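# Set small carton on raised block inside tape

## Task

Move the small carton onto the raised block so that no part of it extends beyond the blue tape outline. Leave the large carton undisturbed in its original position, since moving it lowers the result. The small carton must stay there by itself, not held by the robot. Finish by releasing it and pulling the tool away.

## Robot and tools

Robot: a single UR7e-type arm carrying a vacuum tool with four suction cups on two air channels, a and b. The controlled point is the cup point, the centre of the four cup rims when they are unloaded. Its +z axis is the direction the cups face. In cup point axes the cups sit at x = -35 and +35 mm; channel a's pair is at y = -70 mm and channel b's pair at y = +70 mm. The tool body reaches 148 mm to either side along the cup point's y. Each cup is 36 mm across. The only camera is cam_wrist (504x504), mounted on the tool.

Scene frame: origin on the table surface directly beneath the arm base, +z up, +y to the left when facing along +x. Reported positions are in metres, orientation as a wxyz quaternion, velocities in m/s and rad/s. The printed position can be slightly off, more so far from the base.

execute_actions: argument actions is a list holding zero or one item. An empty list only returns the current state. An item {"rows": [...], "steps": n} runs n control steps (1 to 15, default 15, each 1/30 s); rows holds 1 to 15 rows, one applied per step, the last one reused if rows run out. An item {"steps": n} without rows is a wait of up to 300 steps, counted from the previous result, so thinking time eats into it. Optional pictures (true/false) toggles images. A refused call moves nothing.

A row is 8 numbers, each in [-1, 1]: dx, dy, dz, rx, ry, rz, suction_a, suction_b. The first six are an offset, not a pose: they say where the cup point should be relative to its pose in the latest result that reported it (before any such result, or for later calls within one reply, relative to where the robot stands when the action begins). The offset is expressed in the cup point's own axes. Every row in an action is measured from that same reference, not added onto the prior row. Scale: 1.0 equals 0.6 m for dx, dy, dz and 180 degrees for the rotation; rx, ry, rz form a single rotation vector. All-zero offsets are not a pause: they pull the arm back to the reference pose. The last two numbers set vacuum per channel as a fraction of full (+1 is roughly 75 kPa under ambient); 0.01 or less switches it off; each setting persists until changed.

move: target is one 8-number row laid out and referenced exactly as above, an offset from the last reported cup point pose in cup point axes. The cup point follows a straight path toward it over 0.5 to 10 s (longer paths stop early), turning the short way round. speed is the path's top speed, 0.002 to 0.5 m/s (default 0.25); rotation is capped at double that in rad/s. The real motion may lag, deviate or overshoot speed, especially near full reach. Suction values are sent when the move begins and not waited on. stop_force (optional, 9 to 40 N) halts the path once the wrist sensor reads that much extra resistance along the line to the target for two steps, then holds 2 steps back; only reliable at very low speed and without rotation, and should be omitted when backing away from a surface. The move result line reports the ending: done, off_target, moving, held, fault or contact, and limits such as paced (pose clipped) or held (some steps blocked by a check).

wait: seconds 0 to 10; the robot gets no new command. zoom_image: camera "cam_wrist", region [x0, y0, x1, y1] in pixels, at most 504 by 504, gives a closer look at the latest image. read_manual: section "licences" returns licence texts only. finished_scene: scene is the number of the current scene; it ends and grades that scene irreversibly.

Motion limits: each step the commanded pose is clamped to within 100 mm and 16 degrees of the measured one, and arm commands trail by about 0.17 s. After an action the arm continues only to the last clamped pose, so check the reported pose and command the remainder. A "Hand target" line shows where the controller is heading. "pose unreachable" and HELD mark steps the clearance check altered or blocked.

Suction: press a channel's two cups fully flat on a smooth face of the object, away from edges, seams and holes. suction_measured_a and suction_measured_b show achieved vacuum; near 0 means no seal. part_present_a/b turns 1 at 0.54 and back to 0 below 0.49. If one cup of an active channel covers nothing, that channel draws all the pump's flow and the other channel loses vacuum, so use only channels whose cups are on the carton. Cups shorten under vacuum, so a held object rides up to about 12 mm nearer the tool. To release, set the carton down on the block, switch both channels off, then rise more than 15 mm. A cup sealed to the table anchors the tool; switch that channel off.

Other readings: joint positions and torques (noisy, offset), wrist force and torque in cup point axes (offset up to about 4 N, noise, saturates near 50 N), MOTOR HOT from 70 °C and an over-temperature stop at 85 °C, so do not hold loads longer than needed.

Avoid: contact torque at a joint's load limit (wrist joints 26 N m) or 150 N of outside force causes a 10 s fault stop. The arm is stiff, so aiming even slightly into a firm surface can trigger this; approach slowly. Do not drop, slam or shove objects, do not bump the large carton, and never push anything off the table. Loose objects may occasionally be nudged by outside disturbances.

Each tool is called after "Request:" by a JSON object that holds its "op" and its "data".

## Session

Request:
{"op": "execute_actions", "data": {"actions": []}}

Scene clock: 0.00 s of 5300.00 s.
end_effector_position=(+0.4285, +0.0207, +0.4001) suction_measured_a=0.00 part_present_a=0 suction_measured_b=0.00 part_present_b=0 end_effector_quat_wxyz=(-0.002, -0.024, +1.000, -0.001) end_effector_velocity=(-0.000, +0.000, +0.000) end_effector_angular_velocity=(-0.001, -0.001, +0.001)
Joint positions: [-0.316 -1.769  1.733 -1.533 -1.571  1.255]
Joint velocities: [ 0.001 -0.001  0.    -0.001 -0.001  0.   ]
Joint torques (N m, as the arm reports them, + toward a larger angle): no reading
Wrist force (N, on the end effector, along its own x y z axes, offset not removed): no reading
Wrist torque (N m, same axes, about the end effector's origin, offset not removed): no reading
Hand target: +0.429, +0.021, +0.400; -0.002, -0.024, +1.000, -0.001

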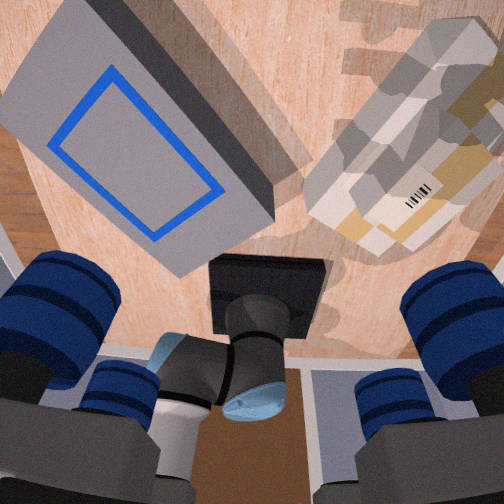

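Request:
{"op": "zoom_image", "data": {"camera": "cam_wrist", "region": [290, 0, 504, 270]}}

Request:
{"op": "zoom_image", "data": {"camera": "cam_wrist", "region": [0, 0, 290, 290]}}

Request:
{"op": "zoom_image", "data": {"camera": "cam_wrist", "region": [0, 230, 200, 430]}}

Request:
{"op": "zoom_image", "data": {"camera": "cam_wrist", "region": [330, 250, 504, 450]}}

Request:
{"op": "zoom_image", "data": {"camera": "cam_wrist", "region": [190, 235, 350, 395]}}

Region (290, 0, 504, 270) of cam_wrist's 504x504 image, scaled by 1.867, with more detail than that image has; it fills the left 399 columns of this view, and the rest is white.

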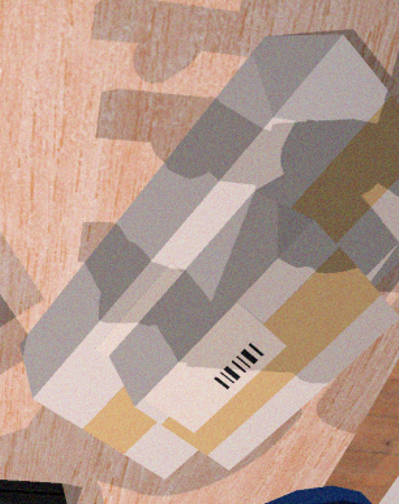

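Region (0, 0, 290, 290) of cam_wrist's 504x504 image, scaled by 1.738, with more detail than that image has.

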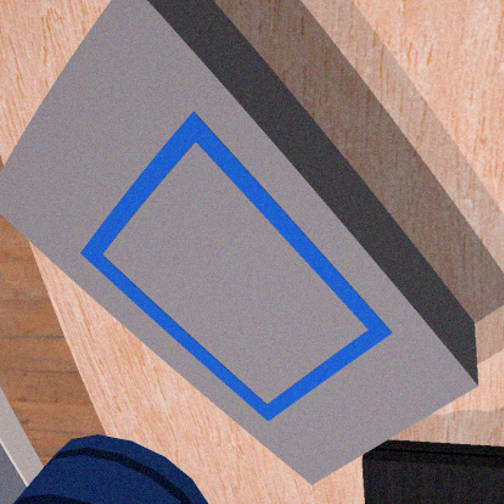

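Region (0, 230, 200, 430) of cam_wrist's 504x504 image, scaled by 2.520, with more detail than that image has.

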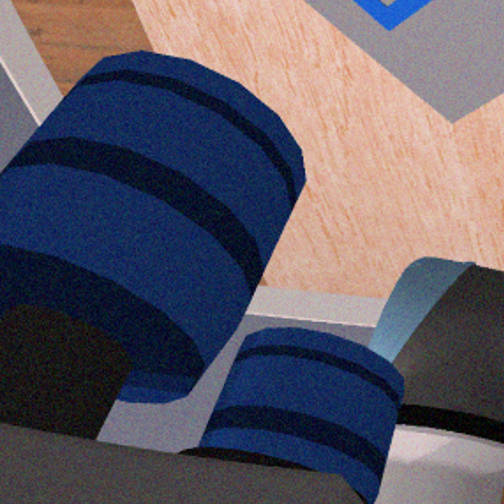

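Region (330, 250, 504, 450) of cam_wrist's 504x504 image, scaled by 2.520, with more detail than that image has; it fills the left 438 columns of this view, and the rest is white.

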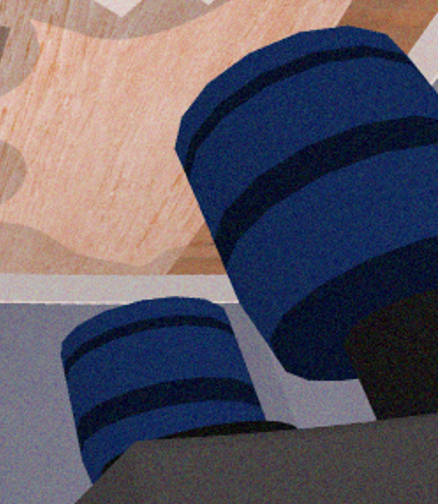

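Region (190, 235, 350, 395) of cam_wrist's 504x504 image, scaled by 3.150, with more detail than that image has.

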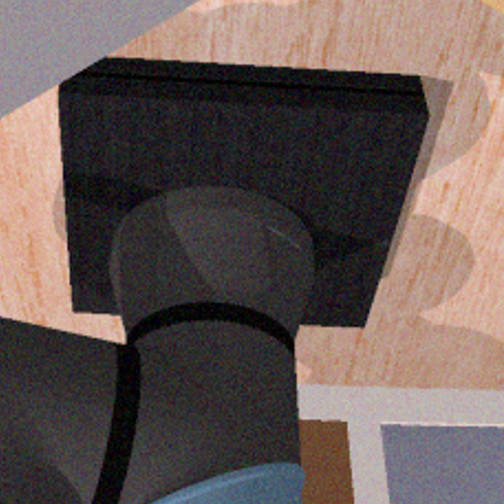

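Request:
{"op": "zoom_image", "data": {"camera": "cam_wrist", "region": [404, 0, 504, 130]}}

Request:
{"op": "zoom_image", "data": {"camera": "cam_wrist", "region": [404, 80, 504, 200]}}

Request:
{"op": "zoom_image", "data": {"camera": "cam_wrist", "region": [295, 160, 435, 270]}}

Request:
{"op": "zoom_image", "data": {"camera": "cam_wrist", "region": [30, 50, 150, 170]}}

Request:
{"op": "zoom_image", "data": {"camera": "cam_wrist", "region": [140, 170, 290, 290]}}

Region (404, 0, 504, 130) of cam_wrist's 504x504 image, scaled by 3.877, with more detail than that image has; it fills the left 388 columns of this view, and the rest is white.

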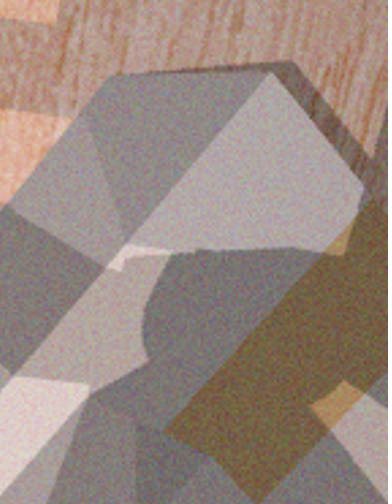

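Region (404, 80, 504, 200) of cam_wrist's 504x504 image, scaled by 4.200, with more detail than that image has.

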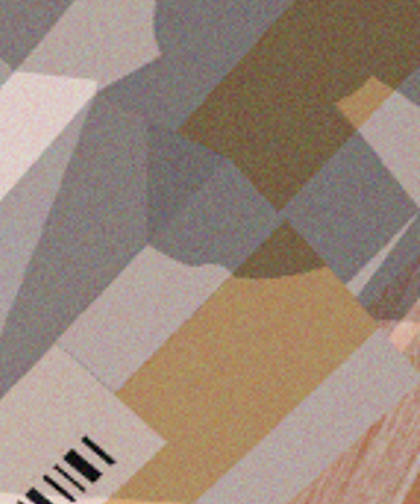

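Region (295, 160, 435, 270) of cam_wrist's 504x504 image, scaled by 3.600, with more detail than that image has; it fills the top 396 rows of this view, and the rest is white.

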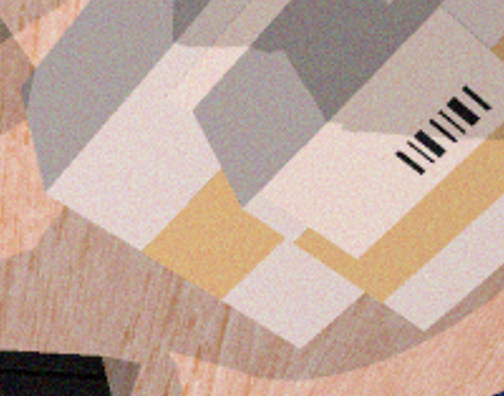

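Region (30, 50, 150, 170) of cam_wrist's 504x504 image, scaled by 4.200, with more detail than that image has.

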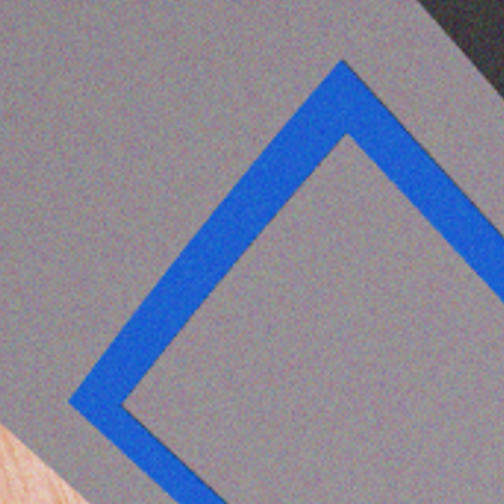

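Region (140, 170, 290, 290) of cam_wrist's 504x504 image, scaled by 3.360, with more detail than that image has; it fills the top 403 rows of this view, and the rest is white.

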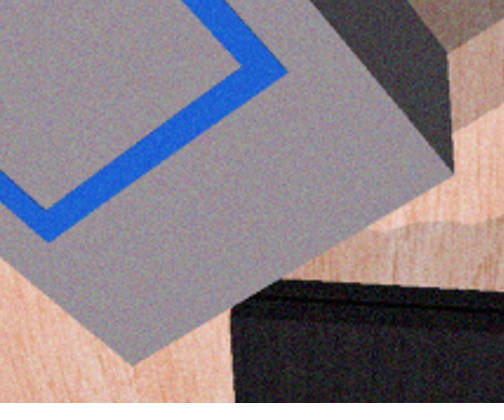

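Request:
{"op": "zoom_image", "data": {"camera": "cam_wrist", "region": [290, 165, 370, 225]}}

Request:
{"op": "zoom_image", "data": {"camera": "cam_wrist", "region": [444, 100, 504, 190]}}

Region (290, 165, 370, 225) of cam_wrist's 504x504 image, scaled by 6.300, with more detail than that image has; it fills the top 378 rows of this view, and the rest is white.

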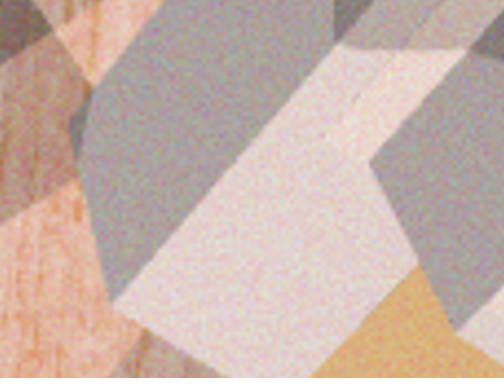

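Region (444, 100, 504, 190) of cam_wrist's 504x504 image, scaled by 5.600, with more detail than that image has.

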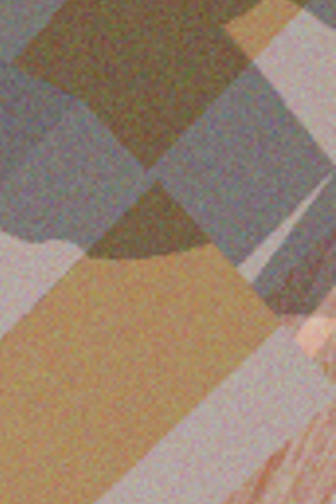

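Request:
{"op": "move", "data": {"target": [-0.004, -0.2396, 0.3468, 0, 0, 0.1778, 0, 0], "speed": 0.35}}

Request:
{"op": "move", "data": {"target": [0, 0, 0.042, 0, 0, 0, 1, 0], "speed": 0.04, "stop_force": 15}}

Scene clock: 119.90 s of 5300.00 s.
end_effector_position=(+0.4372, -0.1228, +0.1924) suction_measured_a=0.00 part_present_a=0 suction_measured_b=0.00 part_present_b=0 end_effector_quat_wxyz=(-0.001, +0.253, +0.968, -0.001) end_effector_velocity=(+0.000, -0.001, -0.002) end_effector_angular_velocity=(+0.000, +0.002, -0.004)
Joint positions: [-0.619 -1.573  2.115 -2.11  -1.571  1.51 ]
Joint velocities: [-0.002  0.006  0.001 -0.005 -0.001  0.002]
Joint torques (N m, as the arm reports them, + toward a larger angle): [-13.65 -11.78 -16.37  -5.82   2.11   2.24]
Wrist force (N, on the end effector, along its own x y z axes, offset not removed): [0.6 0.3 0.3]
Wrist torque (N m, same axes, about the end effector's origin, offset not removed): [-0.14 -0.16 0.17]
Hand target: +0.437, -0.123, +0.192; -0.001, +0.253, +0.967, -0.001
Off the commanded pose: 0.000 m, 0 deg.
After step 90, 115.40 s passed at rest.
move: done

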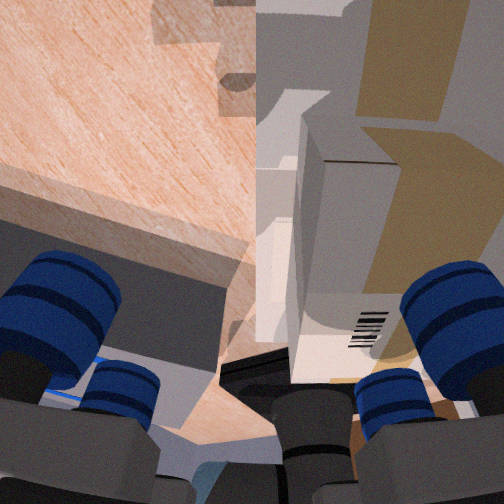

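Scene clock: 120.90 s of 5300.00 s.
end_effector_position=(+0.4371, -0.1228, +0.1675) suction_measured_a=0.75 part_present_a=1 suction_measured_b=0.00 part_present_b=0 end_effector_quat_wxyz=(-0.001, +0.253, +0.968, -0.001) end_effector_velocity=(+0.000, +0.000, -0.003) end_effector_angular_velocity=(+0.001, +0.000, +0.001)
Joint positions: [-0.619 -1.535  2.152 -2.185 -1.571  1.51 ]
Joint velocities: [ 0.001  0.006  0.003 -0.008  0.001 -0.   ]
Joint torques (N m, as the arm reports them, + toward a larger angle): [ -3.99 -16.34 -15.75  -6.15   1.32  -1.19]
Wrist force (N, on the end effector, along its own x y z axes, offset not removed): [2.3 -2.5 7.4]
Wrist torque (N m, same axes, about the end effector's origin, offset not removed): [-0.82 -0.35 -0.24]
Hand target: +0.437, -0.123, +0.167; -0.001, +0.253, +0.968, -0.001
Off the commanded pose: 0.000 m, 0 deg.
move: done

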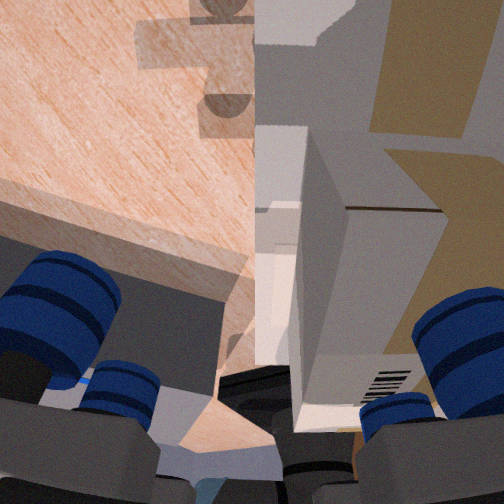

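Request:
{"op": "zoom_image", "data": {"camera": "cam_wrist", "region": [290, 110, 504, 240]}}

Request:
{"op": "zoom_image", "data": {"camera": "cam_wrist", "region": [270, 300, 400, 445]}}

Region (290, 110, 504, 240) of cam_wrist's 504x504 image, scaled by 2.355, with more detail than that image has; it fills the top 306 rows of this view, and the rest is white.

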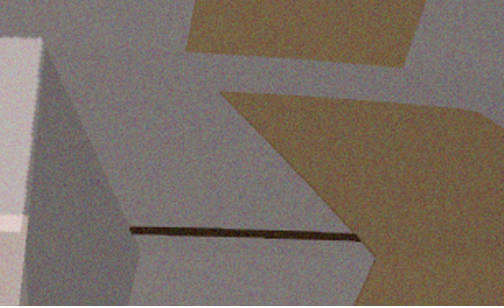

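Region (270, 300, 400, 445) of cam_wrist's 504x504 image, scaled by 3.476, with more detail than that image has; it fills the left 452 columns of this view, and the rest is white.

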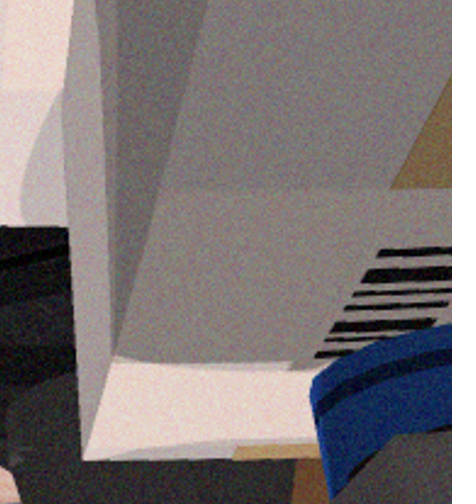

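Request:
{"op": "move", "data": {"target": [0, 0, -0.065, 0, 0, 0, 1, 0], "speed": 0.2}}

Request:
{"op": "move", "data": {"target": [0.433, 0.4524, -0.04, 0, 0, -0.3763, 1, 0], "speed": 0.4}}

Scene clock: 140.50 s of 5300.00 s.
end_effector_position=(+0.4372, -0.1227, +0.2062) suction_measured_a=0.90 part_present_a=1 suction_measured_b=0.00 part_present_b=0 end_effector_quat_wxyz=(-0.001, +0.253, +0.968, -0.001) end_effector_velocity=(+0.000, -0.001, +0.002) end_effector_angular_velocity=(-0.001, -0.002, -0.002)
Joint positions: [-0.618 -1.592  2.093 -2.069 -1.571  1.51 ]
Joint velocities: [-0.001 -0.003 -0.003  0.004 -0.     0.   ]
Joint torques (N m, as the arm reports them, + toward a larger angle): [-12.65 -42.29 -36.5   -1.16  -1.01   2.28]
Wrist force (N, on the end effector, along its own x y z axes, offset not removed): [0.1 2.8 5.5]
Wrist torque (N m, same axes, about the end effector's origin, offset not removed): [0.03 0.06 0.13]
Hand target: +0.437, -0.123, +0.206; -0.001, +0.253, +0.968, -0.001
Off the commanded pose: 0.000 m, 0 deg.
After step 100, 15.37 s passed at rest.
move: done

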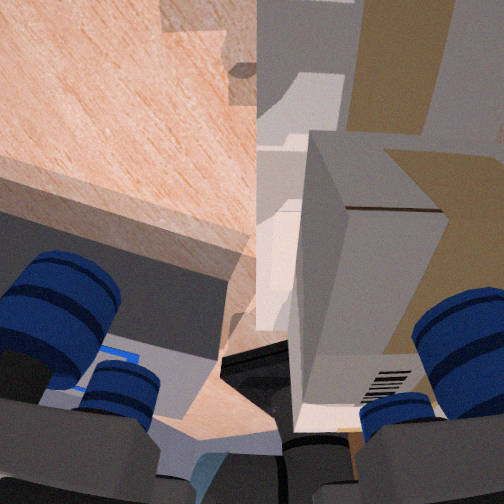

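Scene clock: 142.67 s of 5300.00 s.
end_effector_position=(+0.3435, +0.2405, +0.2298) suction_measured_a=0.90 part_present_a=1 suction_measured_b=0.00 part_present_b=0 end_effector_quat_wxyz=(-0.002, -0.329, +0.944, -0.001) end_effector_velocity=(-0.000, +0.002, -0.000) end_effector_angular_velocity=(-0.001, +0.001, +0.005)
Joint positions: [ 0.24  -1.712  2.133 -1.989 -1.571  1.187]
Joint velocities: [ 0.005  0.003 -0.002  0.001 -0.    -0.   ]
Joint torques (N m, as the arm reports them, + toward a larger angle): [ 12.44  -7.83 -37.77  -1.41  -2.41  -2.46]
Wrist force (N, on the end effector, along its own x y z axes, offset not removed): [4.4 -1.1 5.8]
Wrist torque (N m, same axes, about the end effector's origin, offset not removed): [-0.82 -0.64 -0.06]
Hand target: +0.343, +0.241, +0.230; -0.002, -0.329, +0.944, -0.001
Off the commanded pose: 0.001 m, 0 deg.
move: done

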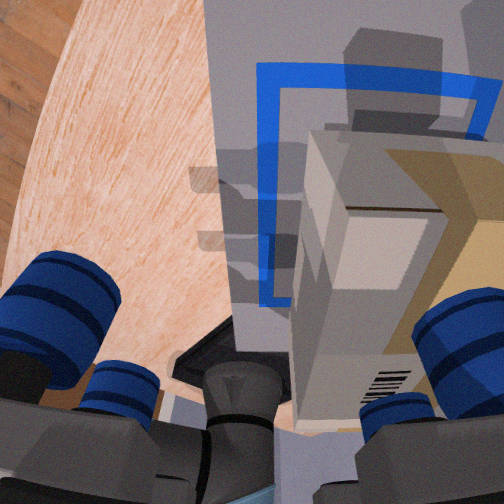

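Request:
{"op": "zoom_image", "data": {"camera": "cam_wrist", "region": [240, 50, 340, 150]}}

Request:
{"op": "zoom_image", "data": {"camera": "cam_wrist", "region": [404, 60, 504, 170]}}

Request:
{"op": "zoom_image", "data": {"camera": "cam_wrist", "region": [225, 265, 325, 365]}}

Request:
{"op": "zoom_image", "data": {"camera": "cam_wrist", "region": [330, 140, 504, 240]}}

Region (240, 50, 340, 150) of cam_wrist's 504x504 image, scaled by 5.040, with more detail than that image has.

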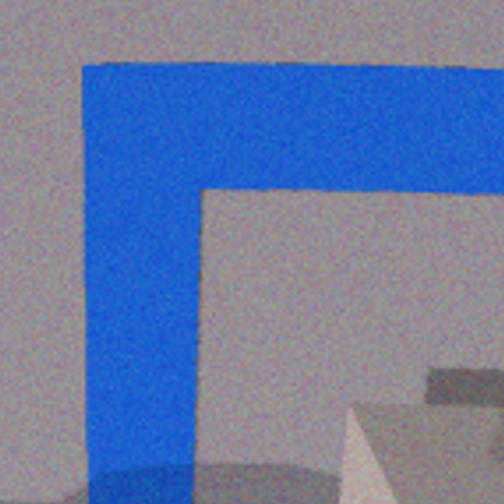

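Region (404, 60, 504, 170) of cam_wrist's 504x504 image, scaled by 4.582, with more detail than that image has; it fills the left 458 columns of this view, and the rest is white.

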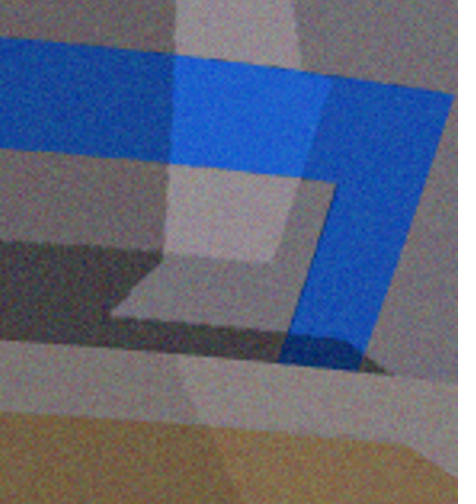

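Region (225, 265, 325, 365) of cam_wrist's 504x504 image, scaled by 5.040, with more detail than that image has.

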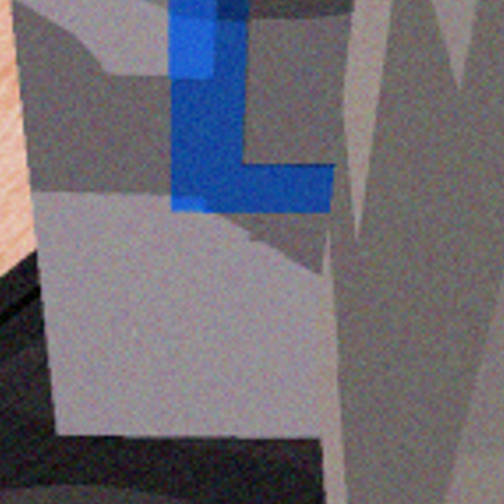

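Region (330, 140, 504, 240) of cam_wrist's 504x504 image, scaled by 2.897, with more detail than that image has; it fills the top 290 rows of this view, and the rest is white.

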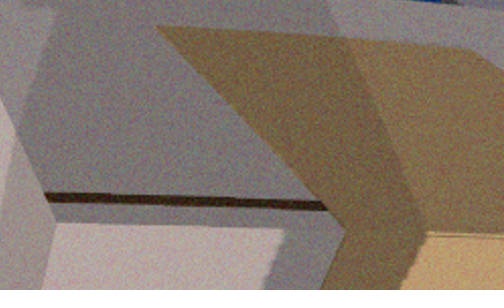

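Request:
{"op": "move", "data": {"target": [0.0033, 0.0007, 0.070, 0, 0, -0.0014, 1, 0], "speed": 0.15}}

Request:
{"op": "move", "data": {"target": [0, 0, 0.025, 0, 0, 0, 1, 0], "speed": 0.007, "stop_force": 10}}

Request:
{"op": "execute_actions", "data": {"actions": [{"rows": [[0, 0, -0.001, 0, 0, 0, 0, 0]], "steps": 9}], "pictures": false}}

Request:
{"op": "move", "data": {"target": [0, 0, -0.22, 0, 0, 0, 0, 0], "speed": 0.3}}

Scene clock: 191.10 s of 5300.00 s.
end_effector_position=(+0.3416, +0.2395, +0.1881) suction_measured_a=0.90 part_present_a=1 suction_measured_b=0.00 part_present_b=0 end_effector_quat_wxyz=(-0.002, -0.331, +0.944, -0.001) end_effector_velocity=(+0.000, -0.000, -0.003) end_effector_angular_velocity=(-0.001, +0.002, -0.001)
Joint positions: [ 0.24  -1.662  2.21  -2.116 -1.571  1.182]
Joint velocities: [-0.001  0.005  0.004 -0.007 -0.     0.   ]
Joint torques (N m, as the arm reports them, + toward a larger angle): [-12.22  -9.82 -17.12  -6.61  -1.3   -2.4 ]
Wrist force (N, on the end effector, along its own x y z axes, offset not removed): [1.6 2.1 8.4]
Wrist torque (N m, same axes, about the end effector's origin, offset not removed): [-0.06 -0.35 -0.31]
Hand target: +0.342, +0.240, +0.188; -0.002, -0.331, +0.944, -0.001
Off the commanded pose: 0.000 m, 0 deg.
After step 90, 44.53 s passed at rest.
move: done

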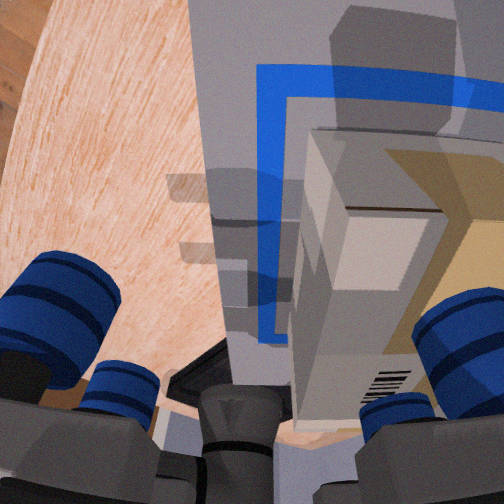

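Scene clock: 192.53 s of 5300.00 s.
end_effector_position=(+0.3415, +0.2395, +0.1806) suction_measured_a=0.90 part_present_a=1 suction_measured_b=0.00 part_present_b=0 end_effector_quat_wxyz=(-0.002, -0.331, +0.944, -0.001) end_effector_velocity=(-0.001, -0.000, +0.001) end_effector_angular_velocity=(-0.001, +0.003, +0.001)
Joint positions: [ 0.24  -1.65   2.222 -2.14  -1.571  1.182]
Joint velocities: [ 0.    -0.002 -0.003  0.008 -0.    -0.001]
Joint torques (N m, as the arm reports them, + toward a larger angle): [-11.12 -31.27 -26.78   2.39  -0.83  -2.19]
Wrist force (N, on the end effector, along its own x y z axes, offset not removed): [-3.3 -4.4 -12.4]
Wrist torque (N m, same axes, about the end effector's origin, offset not removed): [0.69 -1.08 -0.32]
Hand target: +0.342, +0.240, +0.181; -0.002, -0.331, +0.944, -0.001
Off the commanded pose: 0.008 m, 0 deg.
move: contact

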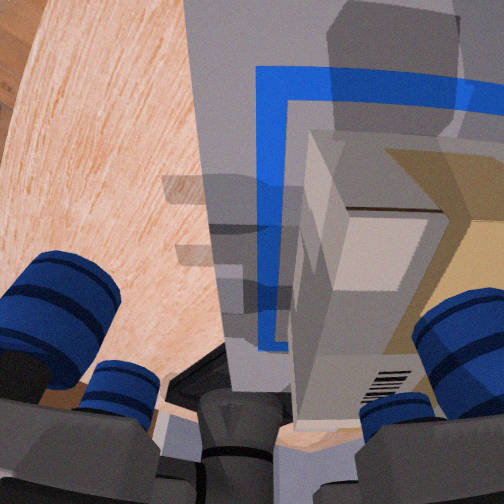

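Scene clock: 192.83 s of 5300.00 s.
end_effector_position=(+0.3416, +0.2395, +0.1812) suction_measured_a=0.00 part_present_a=0 suction_measured_b=0.00 part_present_b=0 end_effector_quat_wxyz=(-0.002, -0.331, +0.944, -0.001) end_effector_velocity=(-0.000, +0.000, +0.000) end_effector_angular_velocity=(-0.000, -0.001, +0.001)
Joint positions: [ 0.24  -1.651  2.221 -2.138 -1.571  1.182]
Joint velocities: [ 0.001 -0.001 -0.    -0.    -0.001  0.   ]
Joint torques (N m, as the arm reports them, + toward a larger angle): [-11.59 -20.95 -18.81   3.6    1.05  -2.25]
Wrist force (N, on the end effector, along its own x y z axes, offset not removed): [-0.1 0.0 -34.4]
Wrist torque (N m, same axes, about the end effector's origin, offset not removed): [2.50 -0.06 0.12]
Hand target: +0.342, +0.239, +0.181; -0.002, -0.331, +0.944, -0.001
Off the commanded pose: 0.000 m, 0 deg.
Steps of this call (steps 1 to 9: all 9 steps of this action). Readings (end_effector_position | what the end effector reports):
1: (+0.3415, +0.2395, +0.1806) | suction_measured_a=0.54 part_present_a=1 suction_measured_b=0.00 part_present_b=0
2: (+0.3415, +0.2395, +0.1808) | suction_measured_a=0.00 part_present_a=0 suction_measured_b=0.00 part_present_b=0
4: (+0.3416, +0.2395, +0.1810) | suction_measured_a=0.00 part_present_a=0 suction_measured_b=0.00 part_present_b=0
8: (+0.3416, +0.2395, +0.1812) | suction_measured_a=0.00 part_present_a=0 suction_measured_b=0.00 part_present_b=0
9: the state above

Scene clock: 194.13 s of 5300.00 s.
end_effector_position=(+0.3418, +0.2398, +0.3129) suction_measured_a=0.00 part_present_a=0 suction_measured_b=0.00 part_present_b=0 end_effector_quat_wxyz=(-0.002, -0.331, +0.944, -0.001) end_effector_velocity=(+0.000, -0.000, +0.002) end_effector_angular_velocity=(-0.002, +0.003, +0.000)
Joint positions: [ 0.24  -1.783  1.967 -1.752 -1.571  1.182]
Joint velocities: [-0.     0.001 -0.007  0.009 -0.001 -0.001]
Joint torques (N m, as the arm reports them, + toward a larger angle): [-12.35 -34.39 -39.37  -0.62  -2.23  -2.42]
Wrist force (N, on the end effector, along its own x y z axes, offset not removed): [0.5 0.6 -1.0]
Wrist torque (N m, same axes, about the end effector's origin, offset not removed): [0.24 -0.10 -0.04]
Hand target: +0.342, +0.240, +0.313; -0.002, -0.331, +0.944, -0.001
Off the commanded pose: 0.000 m, 0 deg.
move: done

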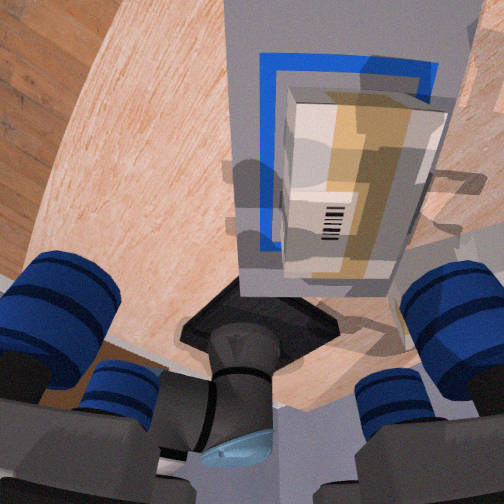

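The carton is sitting inside the outline and the tool is clear.

Request:
{"op": "finished_scene", "data": {"scene": 2}}

The scene is finished: the task was done.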